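# Place the ribbed black housing on its matching color

## Task

Measure the center-to-center spacing of the two raised ribs on a large face of the black housing and pick the mat rectangle it maps to: yellow for 12 mm, white for 18 mm, blue for 24 mm, red for 30 mm. Set the housing on that rectangle and make sure the gripper has let go of it entirely before the scene is ended.

## Robot and tools

Robot: one Kinova Gen3 arm with seven revolute joints (waist, shoulder, upper arm roll, elbow, forearm roll, wrist pitch, wrist roll) carrying a Robotiq 2F-85 parallel gripper whose fingertips are touch-sensing boxes. There is only one arm, so every motion argument is a single 9-number row.

Frames. The scene frame has its origin on the table top under the arm's base, +z up, +y to the left when facing along +x. Results report end_effector_position in metres and end_effector_quat_wxyz in this frame. That position is the point midway between the finger pads when closed; closed fingertips extend about 22 mm past it, open ones about 9 mm. The gripper's own axes: +z runs out along the fingers, the pads close along y, x completes the set. Reported hand position can be a little off, more so at long reach; the base may sit slightly tilted.

The 9-number row, each value in [-1, 1]: dx, dy, dz, rx, ry, rz, position, force_limit, speed. The first six are an offset, not a pose: a displacement and rotation vector expressed in the gripper's own axes, counted from the gripper pose shown in the most recent result that displayed it (before any such result in the scene, or for a second call within one reply, counted from wherever the robot is when the action begins). Scale: 1.0 equals 0.6 m of travel or 180 degrees of turn. All zeros therefore means go back to that reference pose, not stay still. The last three are absolute gripper settings: position +1 fully open (85 mm), about -0.8 pads touching, -1 close until blocked; force_limit from about 20 N (-1) through 128 N (0) to 235 N (+1) per pad on a 40 mm part; speed from about 20 mm/s (-1) through 85 (0) to 150 (+1), faster closes squeezing a few newtons harder.

Tools.
execute_actions(actions, pictures): actions is an empty list (just report state, with pictures), or one entry. An entry with rows holds 1 to 15 rows and optional steps (6 to 15, default 15, each 1/30 s); row i applies on step i, the last row repeating. Every row is measured from the same reference pose, not chained. An entry with only steps (up to 300) is a wait counted from the previous result, thinking time included. pictures true forces camera images.
move(target, speed): target is one 9-number row as above; the gripper follows a straight path to that offset pose, taking the shorter rotation. speed is top path speed in m/s, 0.002 to 0.5 (default 0.25), rotation capped at twice that in rad/s. Paths last 0.5 to 10 s and do not avoid obstacles; the arm may lag or overshoot speed. Finger values go out at the start. The result adds a move: line (done, off_target, moving, held, fault) plus which limits acted (paced = pose clipped; held = some steps blocked) and the distance from target.
wait(seconds): 0 to 10 s of letting the scene run.
zoom_image(camera, region): camera is cam_high, cam_low or cam_wrist (each 896x504); region [x0, y0, x1, y1] in pixels from the top-left, at most 504 by 504. Useful for reading the rib spacing and the mat colors.
read_manual(section): only licence texts; no motion.
finished_scene(scene): ends the current scene by its number and grades it; irreversible.

Motion behavior. Each control step, the commanded pose is clipped to 70 mm and 16 degrees from the measured pose, then damped inverse kinematics chases it, favoring position over orientation. The final 6 steps of every action run after the result is returned, while the next reply is being written; the simulation keeps advancing during replies. After an action the arm only continues to the last clipped pose, so long reaches need follow-up commands. A Hand target line (shown when nothing is pending) gives the current controller goal. HELD marks steps the clearance check altered; a pose unreachable line means the same. Joints share speed limits and stop together on reversal.

Result fields. object_status: 0 moving, 1 blocked while opening, 2 blocked while closing (a grip), 3 reached the commanded position or pads met. Any new position value resets it to 0 until the fingers settle; a change of at least 0.01 is needed before new force or speed apply, and to grip softer you must open first. position_measured is in counts: 3 open, ~78 at 60 mm, ~130 at 40 mm, ~180 at 20 mm, ~230 pads together. touch_left (-y finger) and touch_right (+y) each print 28 cells as 7 groups of 4, from fingertip toward palm, each group along +x; idle cells read near 0 with noise, roughly 30 at 10 N, 140 at 50 N, 240 at 100 N. Joint torques reflect load and contact. Closing moves the tips about 13 mm farther out, so keep clearance above the table.

Cameras: cam_high and cam_low are fixed, cam_wrist rides the hand; calibrations are given and may be off by a couple of degrees and millimetres.

Cautions. Exceeding a joint load limit (48.6 N m for the first four joints, 30.6 for the wrist joints) triggers a 10 s torque-fault stop. Holding loads heats motors: MOTOR HOT from 60 °C, and at 75 °C an OVER-TEMPERATURE FAULT makes the arm sag. Parts may get brief tugs or pushes. Avoid drops, slips, slamming, hard pushes, and anything leaving the table. Release fully and move clear before finishing.

Each tool is called as name(argument=value, ...) on one line, values as JSON.

## Session

execute_actions(actions=[])

Scene clock: 0.00 s of 4600.00 s.
end_effector_position=(+0.1641, -0.3946, +0.1190) position_measured=3 object_status=3 touch_left=n/a touch_right=n/a end_effector_quat_wxyz=(-0.420, +0.829, -0.306, +0.209)
Joint positions: [ 1.427  1.814  0.249  0.775 -0.961  1.813 -0.336]
Joint velocities: [ 0.     0.     0.001  0.001  0.    -0.     0.   ]
Joint torques (N m, as the joint torque sensors report them, + toward a larger angle): no reading
Hand target: +0.164, -0.395, +0.119; -0.420, +0.829, -0.306, +0.209

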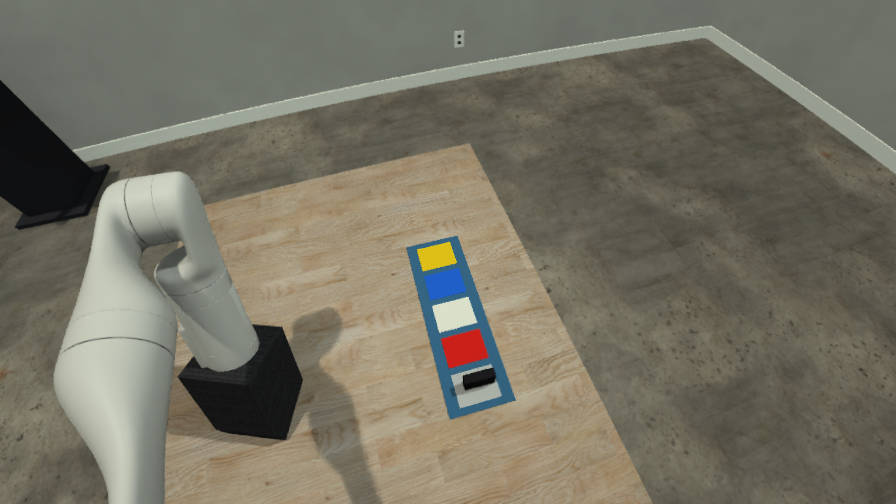

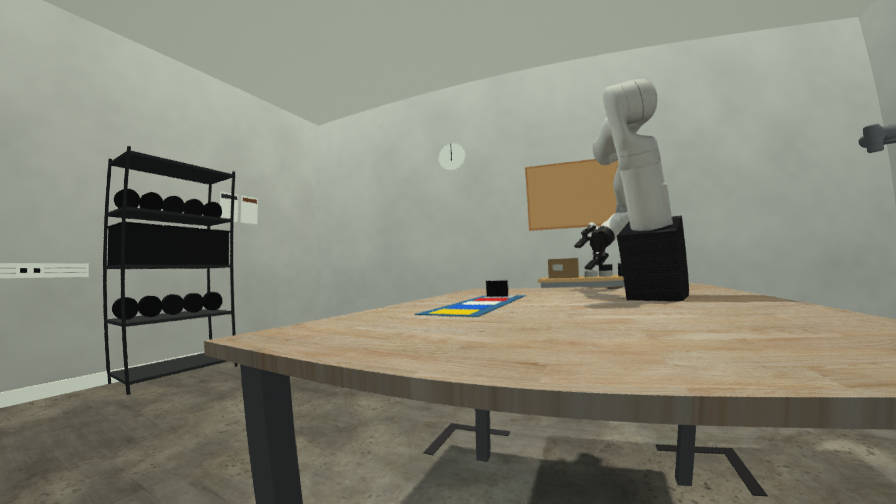

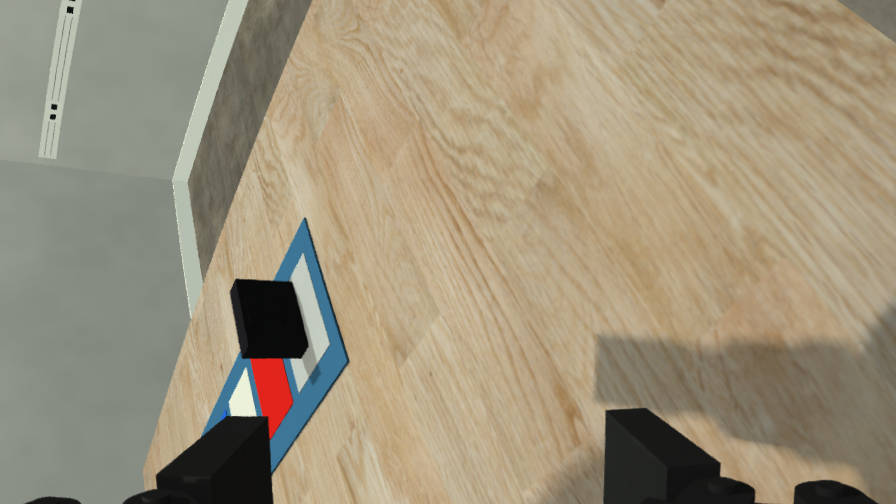

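zoom_image(camera="cam_high", region=[380, 220, 540, 430])

zoom_image(camera="cam_low", region=[400, 260, 540, 330])

zoom_image(camera="cam_wrist", region=[190, 240, 370, 420])

Region (380, 220, 540, 430) of cam_high's 896x504 image, scaled by 2.400, with more detail than that image has; it fills the left 384 columns of this view, and the rest is white.

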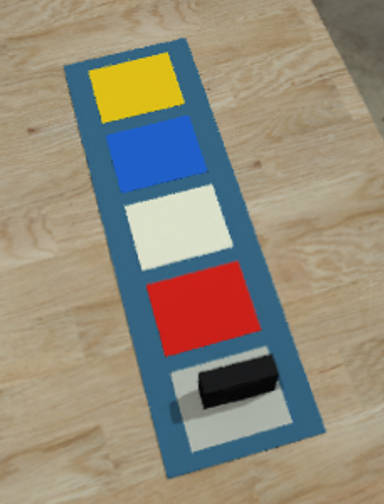

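Region (400, 260, 540, 330) of cam_low's 896x504 image, scaled by 3.600, with more detail than that image has.

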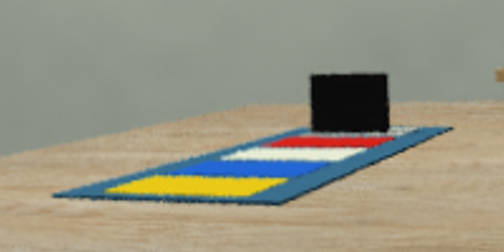

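Region (190, 240, 370, 420) of cam_wrist's 896x504 image, scaled by 2.800.

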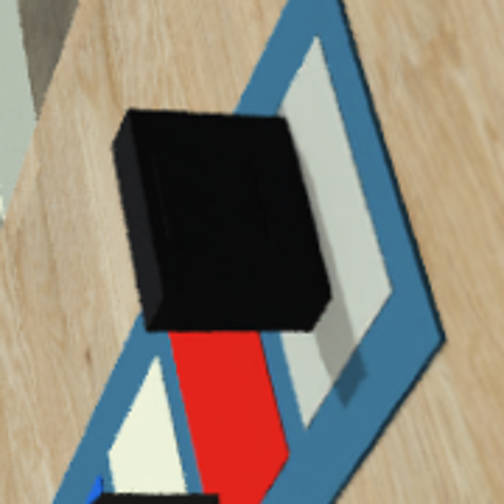

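move(target=[0.0515,-0.367,0.455,-0.2835,-0.141,-0.2066,1,0,0])

Scene clock: 3.73 s of 4600.00 s.
end_effector_position=(+0.4227, -0.1606, +0.1478) position_measured=3 object_status=3 touch_left=((12 8 -2 14) (3 4 -1 7) (2 4 3 -22) (6 -7 3 -3) (0 -1 -1 0) (-3 -1 -10 -7) (7 4 4 0)) touch_right=((-2 -9 0 -8) (5 15 12 6) (-2 -12 2 -3) (-5 -15 9 -7) (7 12 -5 -1) (7 -1 6 6) (-11 14 -12 1)) end_effector_quat_wxyz=(+0.001, +1.000, -0.002, -0.002)
Joint positions: [ 0.26   0.91   0.31   1.816 -0.944  0.749 -0.247]
Joint velocities: [-0.017 -0.004 -0.008 -0.002  0.007 -0.003 -0.006]
Joint torques (N m, as the joint torque sensors report them, + toward a larger angle): [  6.55 -18.99   5.96  -3.15   0.15   0.01  -0.24]
Hand target: +0.423, -0.160, +0.148; +0.001, +1.000, -0.001, -0.003
Off the commanded pose: 0.003 m, 0 deg.
Kept back: nothing.
move: done
camera_calibration (this result's frames):
cam_wrist: T_world_to_cam=[[-0.00991322, -0.999706, 0.0221119, -0.16161], [-0.999943, 0.00982146, -0.00425438, 0.485292], [0.00403596, -0.0221528, -0.999746, 0.286172], [0, 0, 0, 1]] pos_world=[0.482507, -0.159989, 0.291737]

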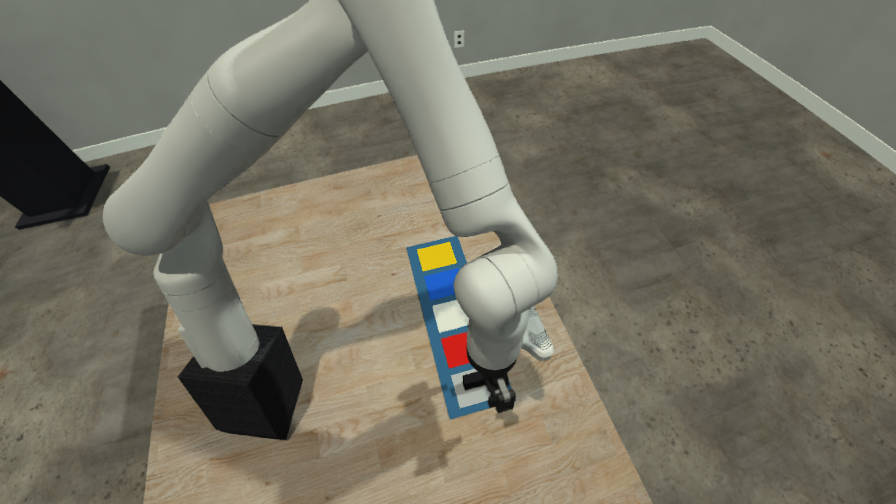

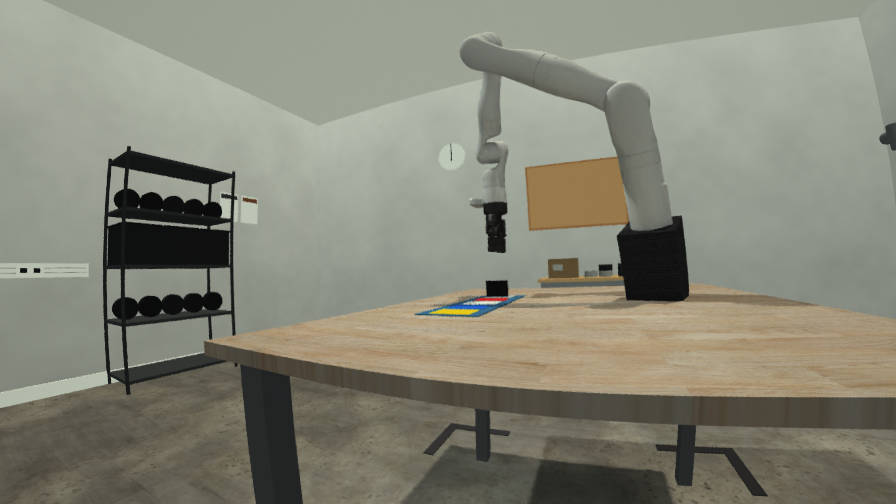

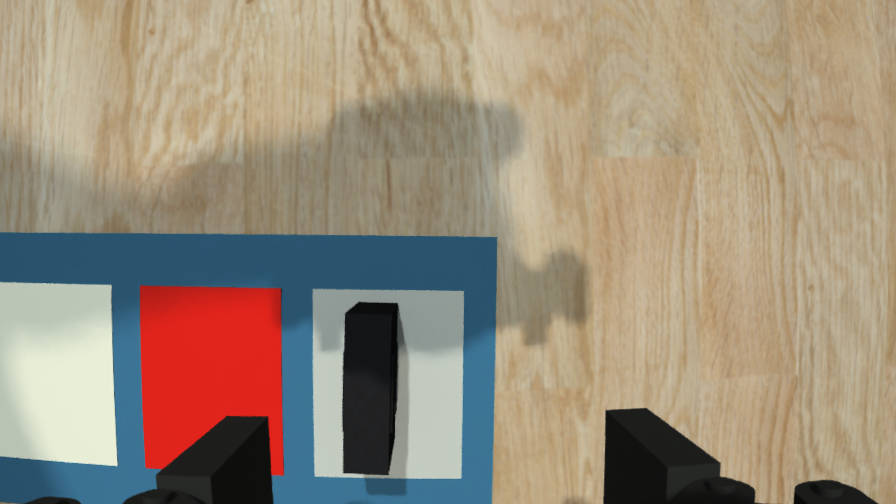

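move(target=[0.008,-0.043,0.1,0,0,0,0.2,0,0])

move(target=[0,0,0.1,0,0,0,0.2,0,0], speed=0.1)

move(target=[0,0,0,0,0,0,-1,-0.5,-0.3])

Scene clock: 4.77 s of 4600.00 s.
end_effector_position=(+0.4276, -0.1350, +0.0878) position_measured=104 object_status=0 touch_left=((1 9 -4 1) (-8 5 0 -6) (5 -19 7 -6) (3 -3 5 0) (1 -12 3 -3) (-1 2 3 -5) (8 -2 0 8)) touch_right=((2 -7 6 -4) (3 12 1 2) (0 -15 -4 -2) (-1 -5 2 -1) (-7 -5 -3 8) (-6 5 4 2) (-3 9 13 -4)) end_effector_quat_wxyz=(+0.001, +1.000, -0.002, -0.002)
Joint positions: [ 0.221  0.995  0.218  1.841 -1.063  0.614 -0.198]
Joint velocities: [ 0.     0.003 -0.001 -0.     0.    -0.    -0.   ]
Joint torques (N m, as the joint torque sensors report them, + toward a larger angle): [  6.65 -19.42   5.27  -2.38  -0.08   0.09  -0.4 ]
Hand target: +0.427, -0.135, +0.088; +0.001, +1.000, -0.002, -0.002
Off the commanded pose: 0.000 m, 0 deg.
Kept back: nothing.
move: done
camera_calibration (this result's frames):
cam_wrist: T_world_to_cam=[[-0.00984742, -0.999706, 0.0221664, -0.134752], [-0.999941, 0.00974532, -0.00470933, 0.489648], [0.00449193, -0.0222114, -0.999743, 0.226548], [0, 0, 0, 1]] pos_world=[0.487275, -0.134452, 0.231783]

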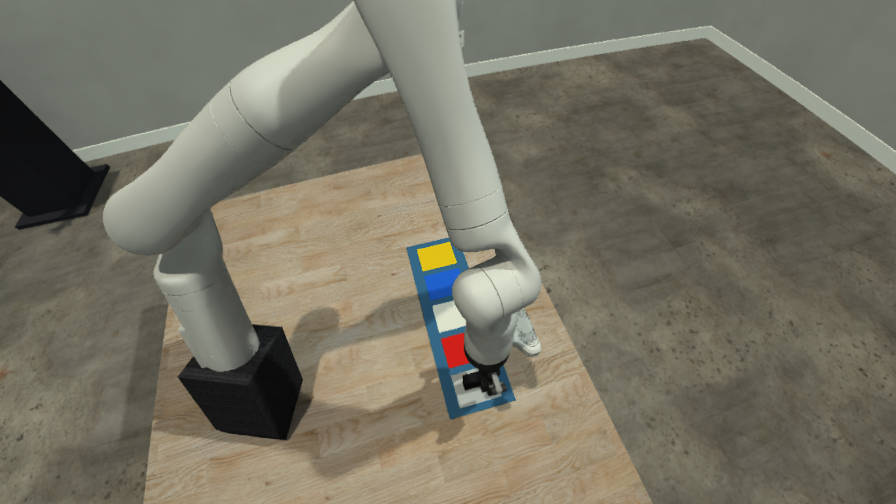

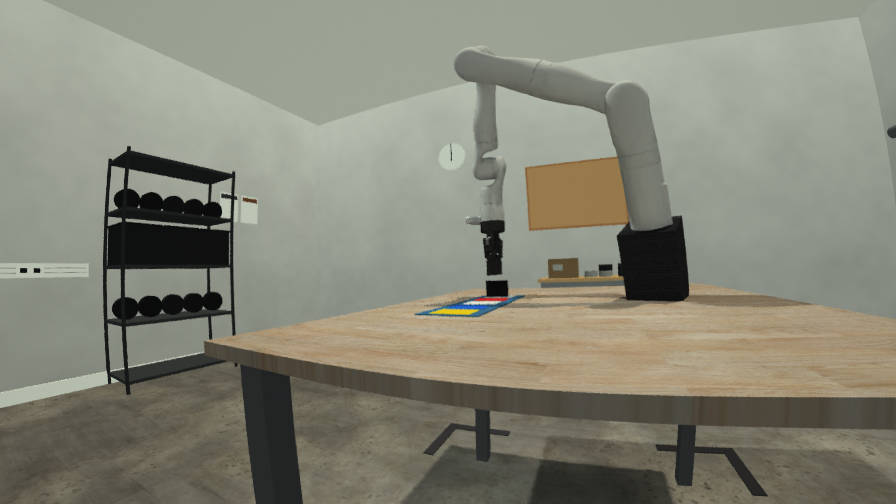

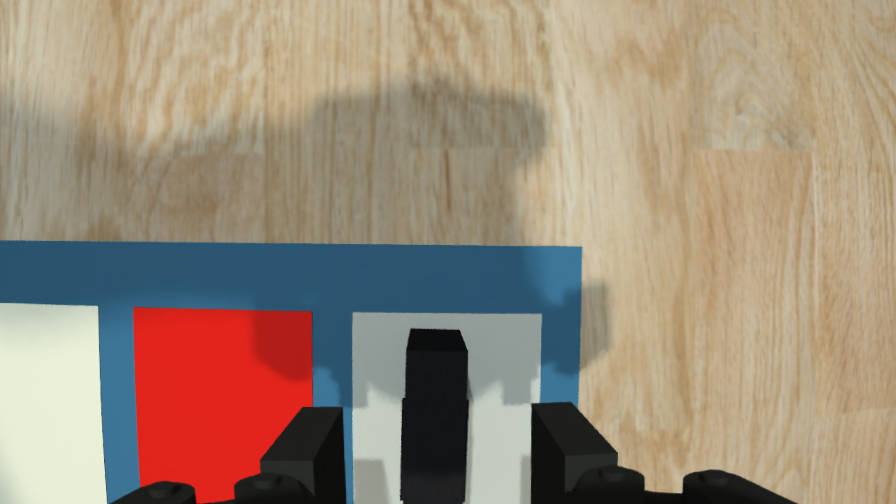

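Scene clock: 5.70 s of 4600.00 s.
end_effector_position=(+0.4277, -0.1352, +0.0280) position_measured=104 object_status=3 touch_left=((-2 5 -14 4) (-5 -7 1 0) (7 -14 0 -8) (3 -3 -6 -1) (-6 5 -14 -6) (-5 13 -9 2) (5 -8 1 -3)) touch_right=((-3 -6 7 2) (7 3 -2 8) (1 2 5 -1) (19 -7 3 2) (5 3 2 10) (12 5 5 0) (4 3 -3 9)) end_effector_quat_wxyz=(+0.001, +1.000, -0.002, -0.002)
Joint positions: [ 0.234  1.118  0.129  1.804 -1.164  0.507 -0.115]
Joint velocities: [ 0.001  0.005  0.002 -0.002 -0.     0.    -0.001]
Joint torques (N m, as the joint torque sensors report them, + toward a larger angle): [  6.78 -19.83   4.75  -1.7    0.1    0.12  -0.16]
Hand target: +0.427, -0.135, +0.028; +0.001, +1.000, -0.002, -0.002
Off the commanded pose: 0.000 m, 0 deg.
Kept back: nothing.
move: done
camera_calibration (this result's frames):
cam_wrist: T_world_to_cam=[[-0.00959194, -0.999709, 0.022127, -0.133677], [-0.99994, 0.00947279, -0.00548345, 0.489502], [0.00527226, -0.0221783, -0.99974, 0.166452], [0, 0, 0, 1]] pos_world=[0.487313, -0.134583, 0.172051]

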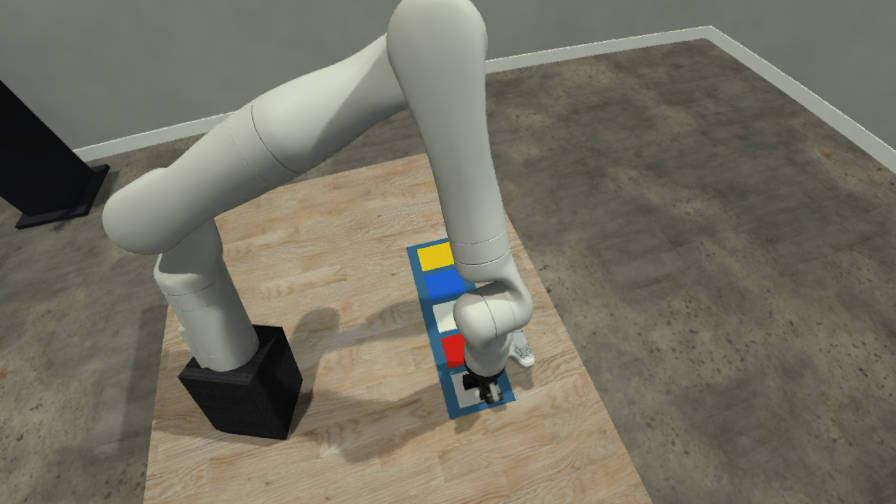

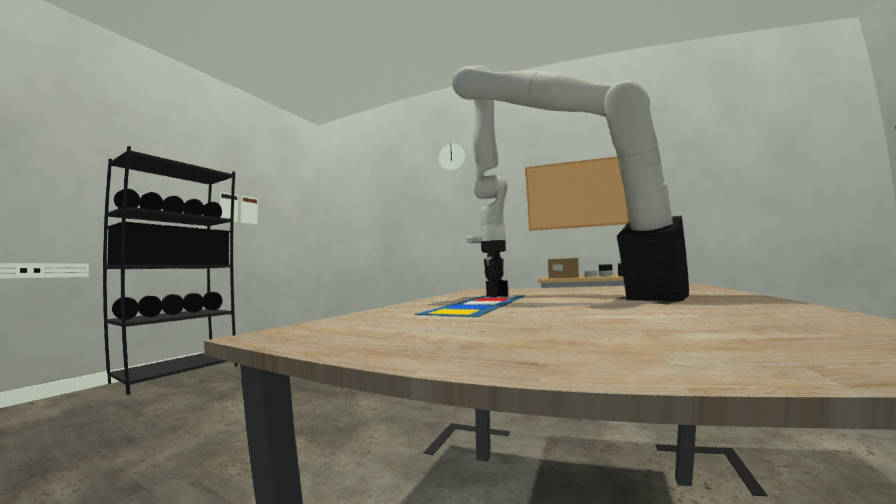

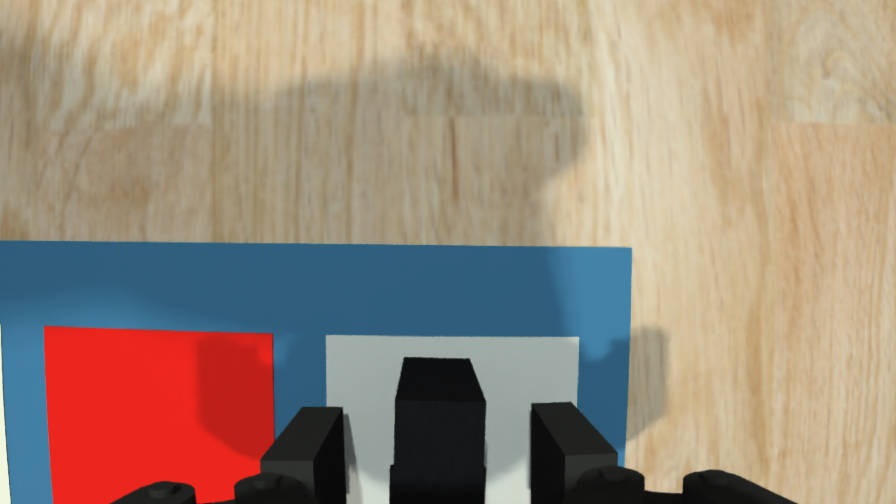

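Scene clock: 6.43 s of 4600.00 s.
end_effector_position=(+0.4277, -0.1352, +0.0282) position_measured=185 object_status=0 touch_left=((96 100 62 66) (512 512 443 263) (100 82 91 46) (-5 -6 -15 -1) (9 3 -7 -2) (102 100 87 76) (387 552 694 431)) touch_right=((98 80 124 47) (509 662 549 382) (91 96 143 79) (-3 -6 16 -3) (8 5 1 6) (88 122 147 94) (592 776 611 365)) end_effector_quat_wxyz=(+0.001, +1.000, -0.002, -0.002)
Joint positions: [ 0.234  1.117  0.13   1.805 -1.164  0.507 -0.115]
Joint velocities: [-0.    -0.    -0.001 -0.     0.    -0.     0.001]
Joint torques (N m, as the joint torque sensors report them, + toward a larger angle): [  6.92 -19.89   4.8   -1.9    0.09   0.01  -0.31]
Hand target: +0.428, -0.135, +0.028; +0.001, +1.000, -0.002, -0.002
Off the commanded pose: 0.000 m, 0 deg.
Kept back: nothing.
move: done
camera_calibration (this result's frames):
cam_wrist: T_world_to_cam=[[-0.00957672, -0.99971, 0.0220789, -0.133669], [-0.99994, 0.00945617, -0.00555788, 0.489507], [0.00534749, -0.0221308, -0.999741, 0.16655], [0, 0, 0, 1]] pos_world=[0.487307, -0.134573, 0.172179]

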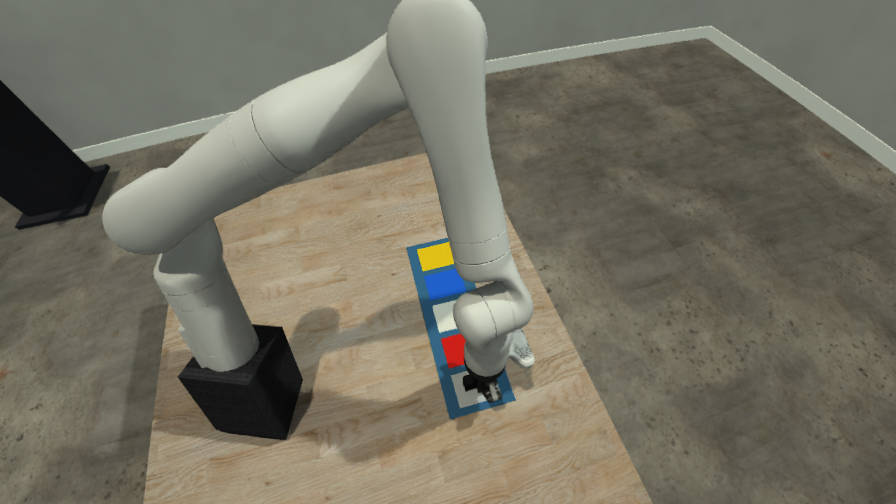

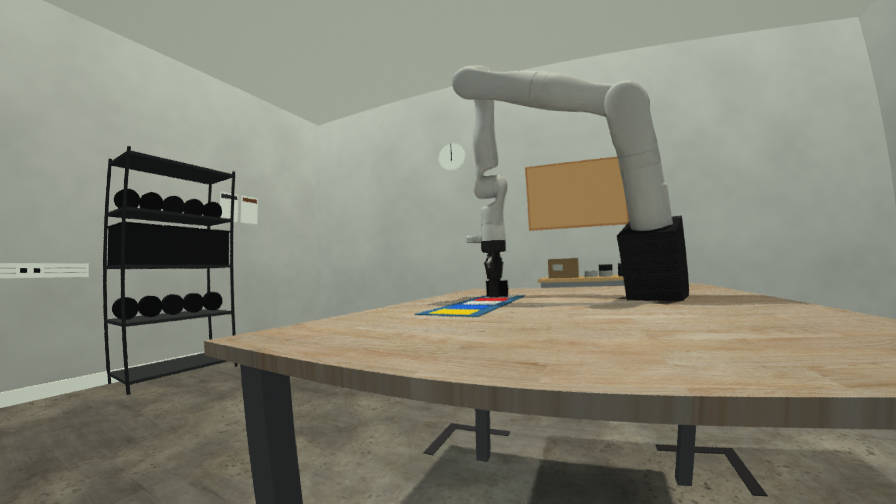

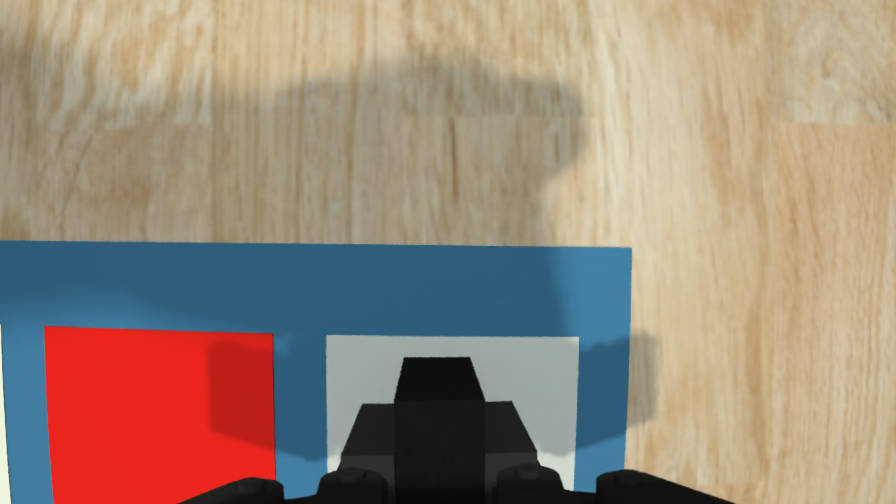

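move(target=[0,-0.03,-0.03,0,0,0,-1,-0.5,-0.3], speed=0.12)

move(target=[0,-0.1,0.015,0,0,0,-1,-0.5,-0.3], speed=0.15)

move(target=[0,0,0.014,0,0,0,-1,-0.5,-0.3], speed=0.03)

move(target=[0,0,0,0,0,0,0.2,-0.5,0])

move(target=[0,0,-0.1,0,0,0,0.2,-0.5,0])

Scene clock: 7.43 s of 4600.00 s.
end_effector_position=(+0.4275, -0.1173, +0.0459) position_measured=185 object_status=2 touch_left=((90 102 68 68) (508 502 447 268) (99 73 91 43) (11 -1 0 4) (5 -5 -1 -8) (97 95 90 75) (383 546 688 438)) touch_right=((95 66 122 57) (505 657 546 378) (95 100 142 79) (-2 -4 12 -2) (2 1 -5 -1) (91 125 156 99) (604 778 609 365)) end_effector_quat_wxyz=(+0.001, +1.000, -0.002, -0.002)
Joint positions: [ 0.205  1.061  0.14   1.848 -1.156  0.515 -0.145]
Joint velocities: [-0.003 -0.006 -0.002  0.001  0.001 -0.001 -0.   ]
Joint torques (N m, as the joint torque sensors report them, + toward a larger angle): [  6.68 -19.93   4.81  -1.54   0.07   0.03  -0.21]
Hand target: +0.428, -0.117, +0.046; +0.001, +1.000, -0.002, -0.002
Off the commanded pose: 0.000 m, 0 deg.
Kept back: nothing.
move: done
camera_calibration (this result's frames):
cam_wrist: T_world_to_cam=[[-0.0100073, -0.999705, 0.0221191, -0.116011], [-0.999938, 0.00989855, -0.00502195, 0.489276], [0.00480152, -0.022168, -0.999743, 0.184901], [0, 0, 0, 1]] pos_world=[0.487197, -0.116721, 0.189877]

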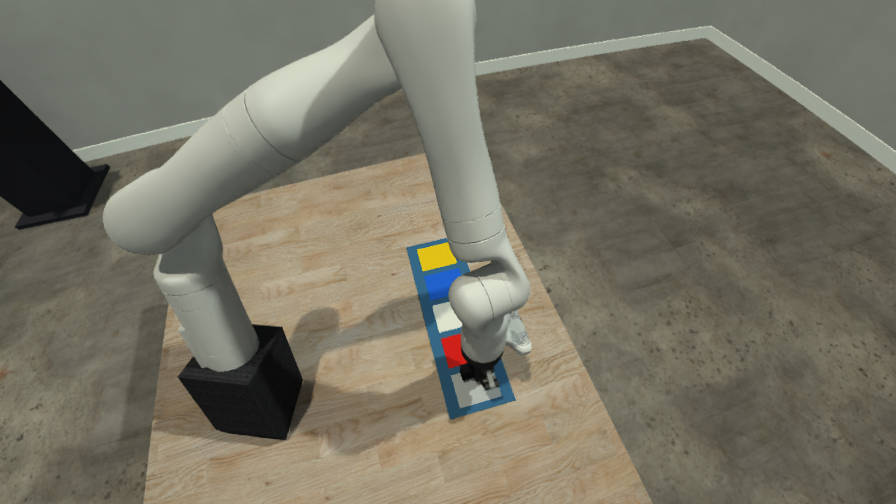

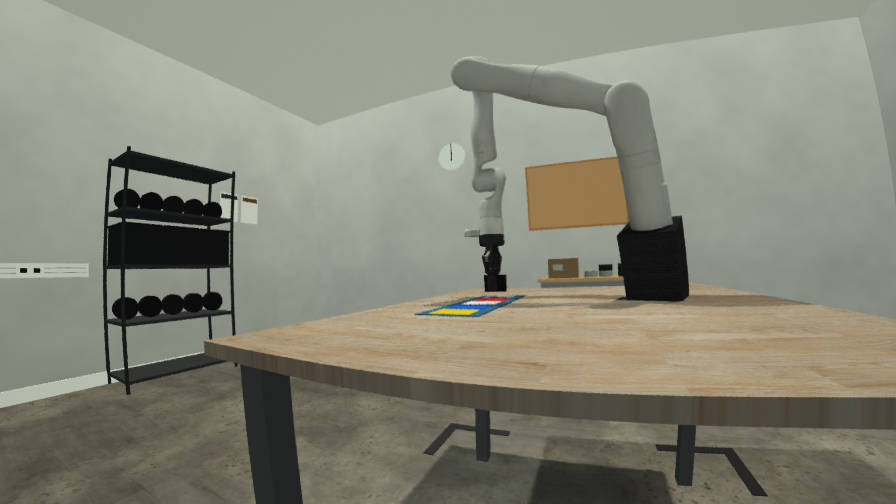

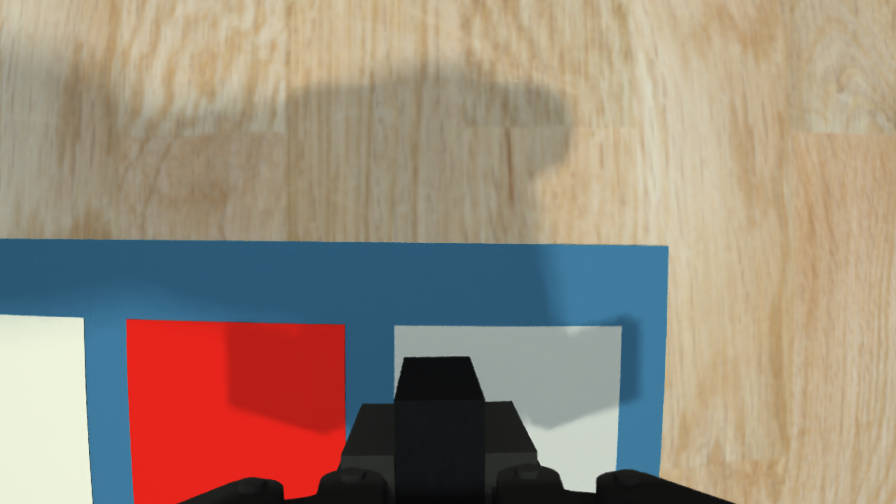

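Scene clock: 8.17 s of 4600.00 s.
end_effector_position=(+0.4275, -0.0577, +0.0365) position_measured=185 object_status=2 touch_left=((91 102 55 65) (513 510 445 271) (81 67 96 38) (7 -12 -10 5) (2 -1 -19 -2) (99 101 83 72) (382 540 694 437)) touch_right=((112 80 114 53) (498 660 546 375) (89 96 140 68) (10 -10 -2 6) (16 -5 -14 5) (77 117 157 94) (596 778 611 372)) end_effector_quat_wxyz=(+0.001, +1.000, -0.002, -0.002)
Joint positions: [ 0.119  1.019  0.07   1.923 -1.242  0.425 -0.162]
Joint velocities: [-0.003 -0.005 -0.001  0.001  0.002 -0.002 -0.001]
Joint torques (N m, as the joint torque sensors report them, + toward a larger angle): [  6.66 -18.95   4.4   -1.43   0.03   0.01  -0.09]
Hand target: +0.428, -0.057, +0.037; +0.001, +1.000, -0.002, -0.002
Off the commanded pose: 0.000 m, 0 deg.
Kept back: nothing.
move: done
camera_calibration (this result's frames):
cam_wrist: T_world_to_cam=[[-0.0105668, -0.999694, 0.0223548, -0.0559783], [-0.999934, 0.0104632, -0.00474885, 0.488658], [0.00451349, -0.0224035, -0.999739, 0.176987], [0, 0, 0, 1]] pos_world=[0.487236, -0.057109, 0.180513]

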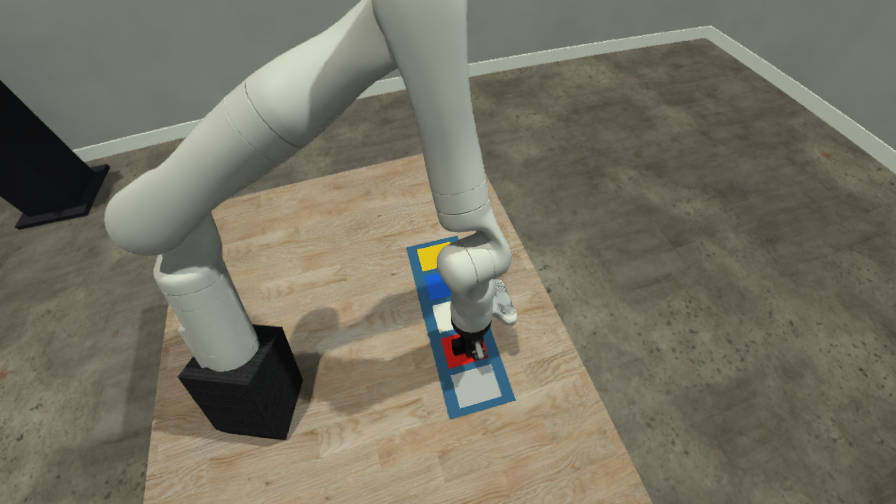

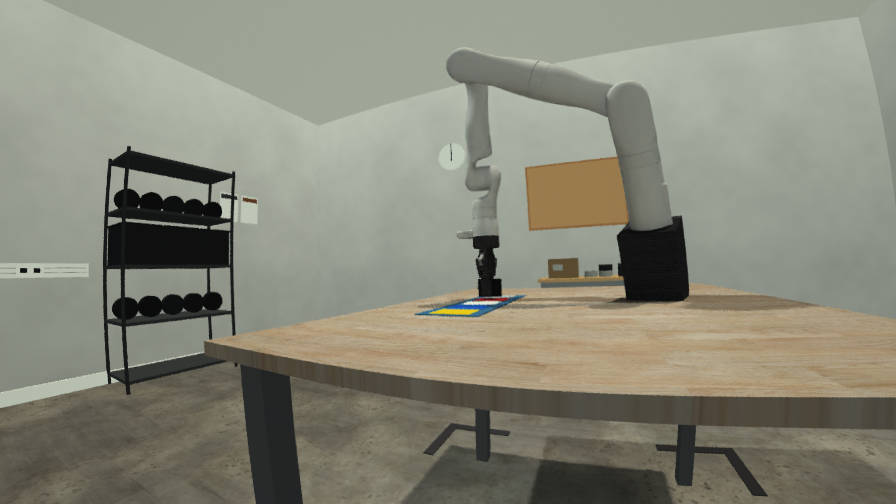

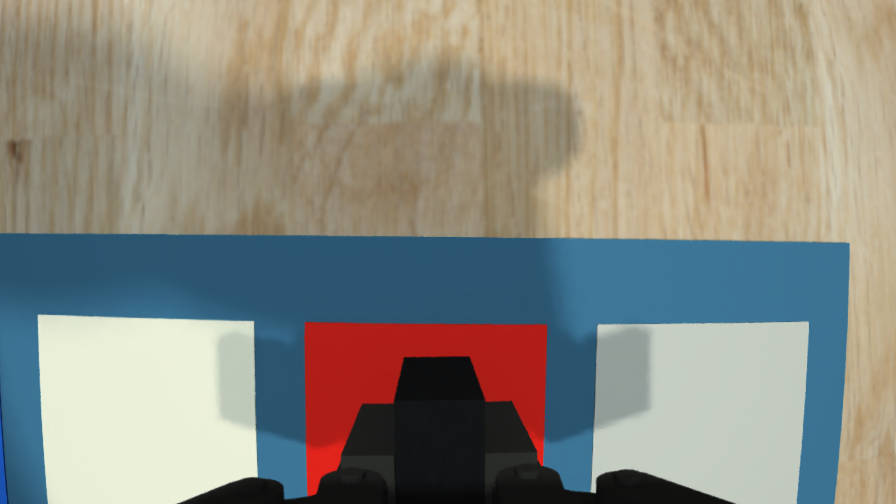

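Scene clock: 8.87 s of 4600.00 s.
end_effector_position=(+0.4276, -0.0576, +0.0282) position_measured=185 object_status=2 touch_left=((76 89 60 58) (514 509 449 270) (102 73 83 48) (14 2 3 7) (4 6 -4 -9) (96 107 84 58) (386 546 685 439)) touch_right=((106 71 116 64) (507 649 553 369) (78 108 142 77) (1 2 0 3) (2 11 -6 -12) (98 116 156 95) (593 785 605 382)) end_effector_quat_wxyz=(+0.001, +1.000, -0.002, -0.002)
Joint positions: [ 0.124  1.038  0.054  1.916 -1.26   0.408 -0.145]
Joint velocities: [ 0.002  0.002  0.001  0.     0.    -0.     0.002]
Joint torques (N m, as the joint torque sensors report them, + toward a larger angle): [  6.51 -19.13   4.02  -0.8    0.12   0.12  -0.3 ]
Hand target: +0.428, -0.058, +0.028; +0.001, +1.000, -0.002, -0.002
Off the commanded pose: 0.000 m, 0 deg.
Kept back: nothing.
move: done
camera_calibration (this result's frames):
cam_wrist: T_world_to_cam=[[-0.0104234, -0.999697, 0.0223182, -0.0558177], [-0.999934, 0.0103151, -0.00496241, 0.488692], [0.00473069, -0.0223684, -0.999739, 0.168565], [0, 0, 0, 1]] pos_world=[0.487281, -0.0570712, 0.172192]

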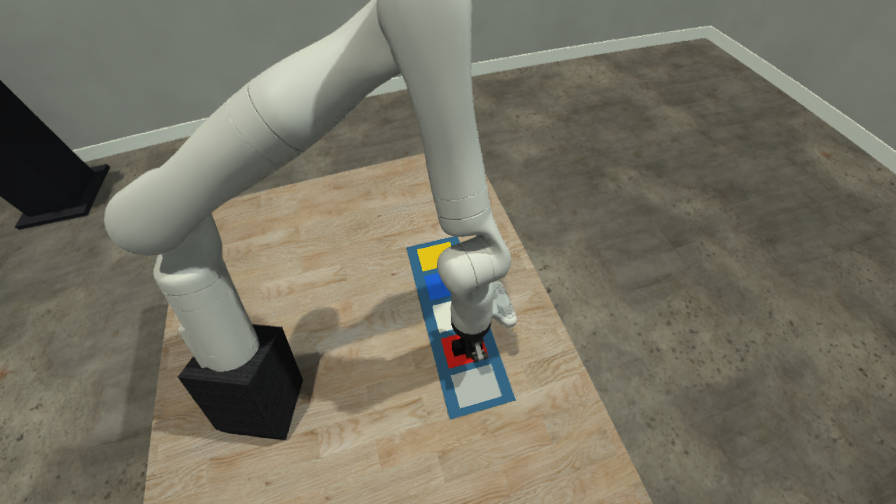

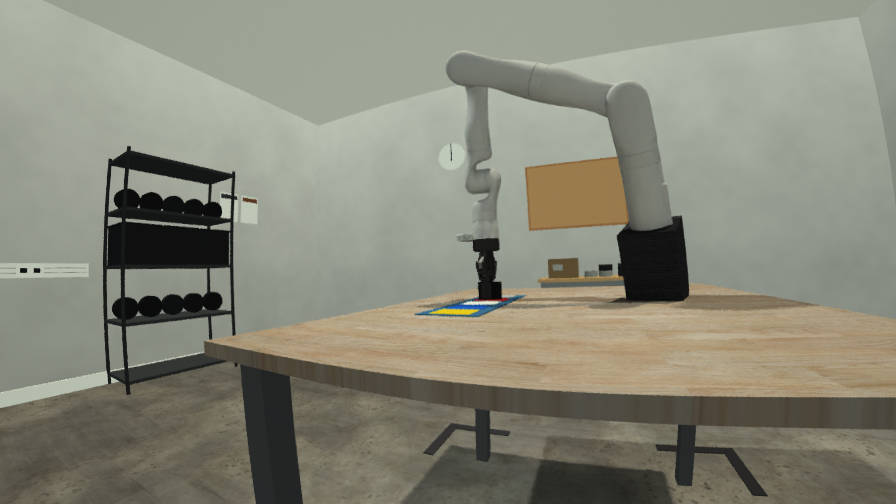

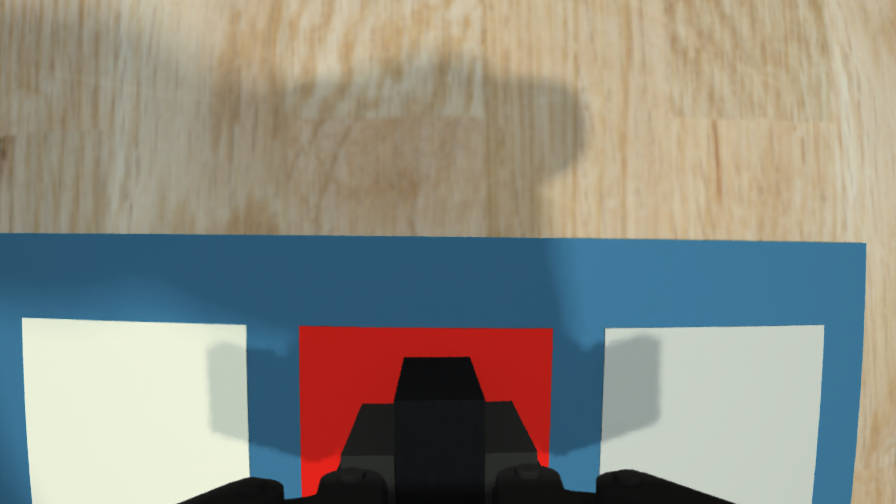

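Scene clock: 9.60 s of 4600.00 s.
end_effector_position=(+0.4276, -0.0576, +0.0282) position_measured=104 object_status=0 touch_left=((4 8 -11 0) (8 -4 6 -4) (10 -9 1 1) (-2 -2 -3 4) (7 2 -6 4) (0 14 -7 -5) (8 -10 3 4)) touch_right=((11 13 -4 8) (14 13 8 7) (-14 -16 2 -3) (15 -4 6 -5) (1 2 -6 4) (4 -2 7 2) (5 -11 1 -5)) end_effector_quat_wxyz=(+0.001, +1.000, -0.002, -0.002)
Joint positions: [ 0.124  1.038  0.054  1.916 -1.26   0.408 -0.145]
Joint velocities: [-0.    -0.    -0.     0.002 -0.     0.     0.001]
Joint torques (N m, as the joint torque sensors report them, + toward a larger angle): [  6.47 -18.94   3.85  -1.02   0.2    0.07  -0.16]
Hand target: +0.428, -0.058, +0.028; +0.001, +1.000, -0.002, -0.002
Off the commanded pose: 0.000 m, 0 deg.
Kept back: nothing.
move: done
camera_calibration (this result's frames):
cam_wrist: T_world_to_cam=[[-0.0104221, -0.999697, 0.0223198, -0.0558188], [-0.999934, 0.0103136, -0.00496793, 0.488695], [0.00473623, -0.0223701, -0.999739, 0.168563], [0, 0, 0, 1]] pos_world=[0.487283, -0.0570713, 0.172193]

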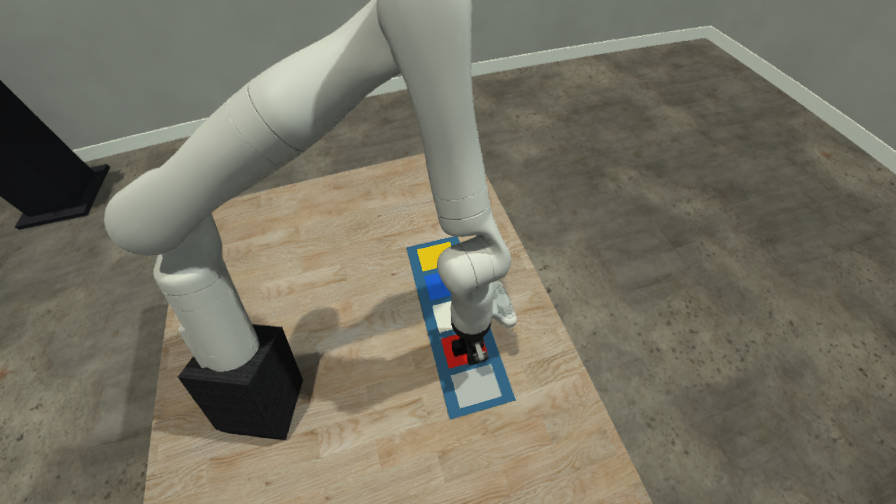

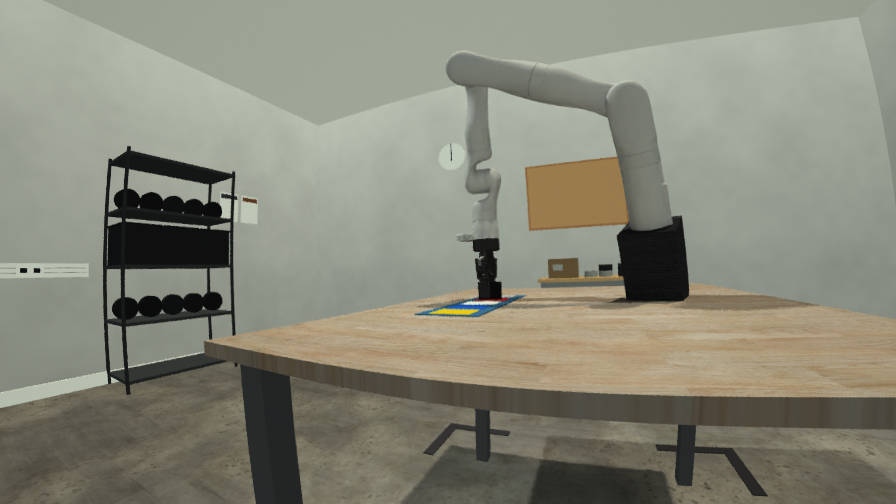

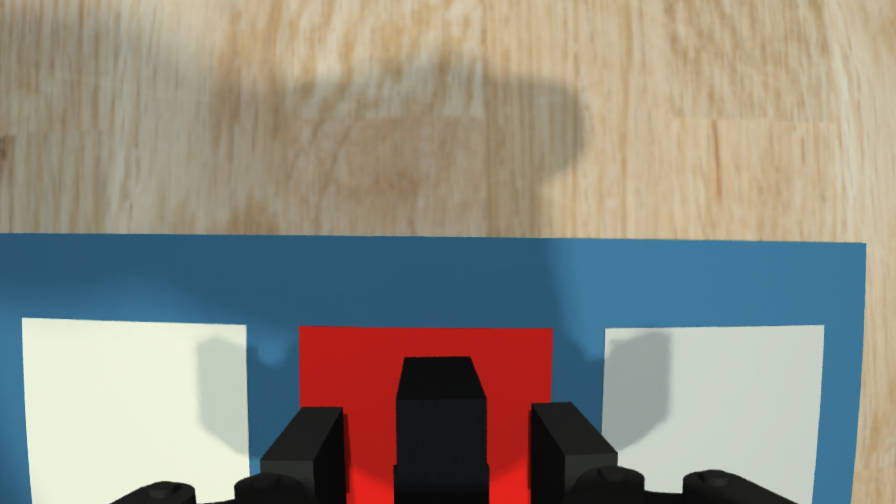

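Scene clock: 10.43 s of 4600.00 s.
end_effector_position=(+0.4275, -0.0575, +0.0881) position_measured=104 object_status=3 touch_left=((6 -2 -11 16) (1 -6 5 3) (5 3 -1 4) (14 2 -1 -5) (0 2 -3 -4) (9 7 -8 -11) (8 -1 -3 7)) touch_right=((-2 3 3 2) (2 21 -13 9) (-15 -5 3 -5) (4 -8 6 -3) (8 -1 6 -9) (-1 2 1 -10) (7 -4 -1 -5)) end_effector_quat_wxyz=(+0.001, +1.000, -0.002, -0.002)
Joint positions: [ 0.096  0.906  0.163  1.954 -1.122  0.527 -0.27 ]
Joint velocities: [-0.003 -0.004 -0.    -0.     0.001 -0.    -0.   ]
Joint torques (N m, as the joint torque sensors report them, + toward a larger angle): [  6.08 -18.28   4.67  -1.64  -0.15   0.03  -0.09]
Hand target: +0.428, -0.057, +0.088; +0.001, +1.000, -0.002, -0.002
Off the commanded pose: 0.000 m, 0 deg.
Kept back: nothing.
move: done
camera_calibration (this result's frames):
cam_wrist: T_world_to_cam=[[-0.0106491, -0.999689, 0.022554, -0.0569787], [-0.999935, 0.0105568, -0.00420671, 0.488851], [0.0039673, -0.0225973, -0.999737, 0.228719], [0, 0, 0, 1]] pos_world=[0.487305, -0.0569533, 0.232]

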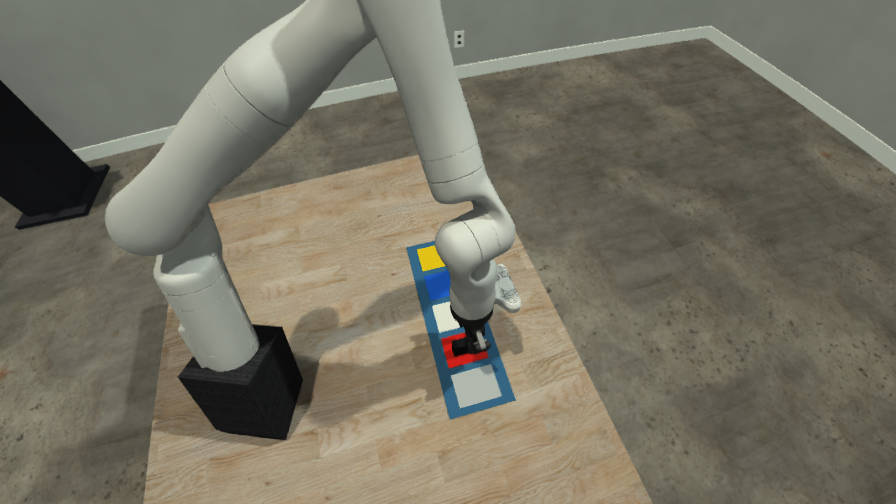

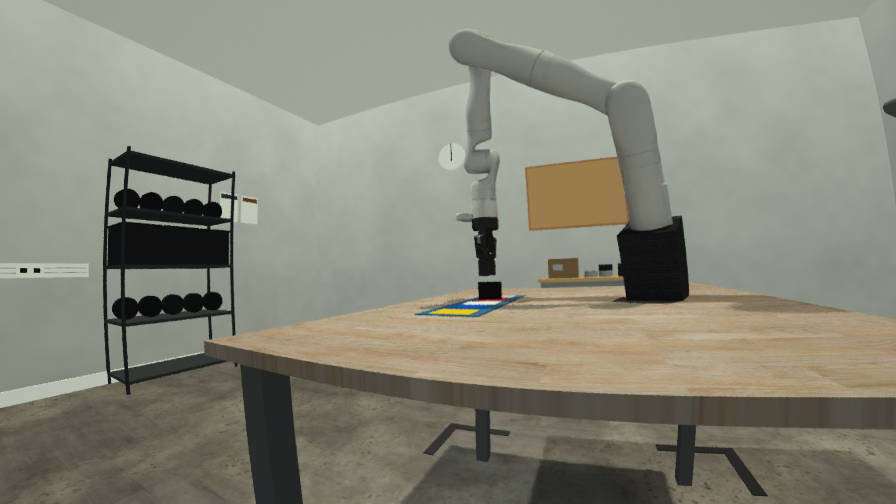

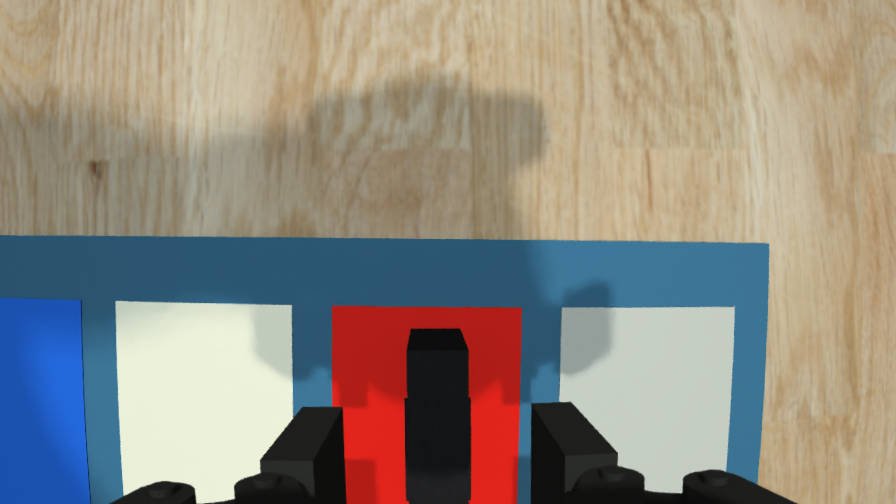

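finished_scene(scene=1)

The scene is finished: the task was done.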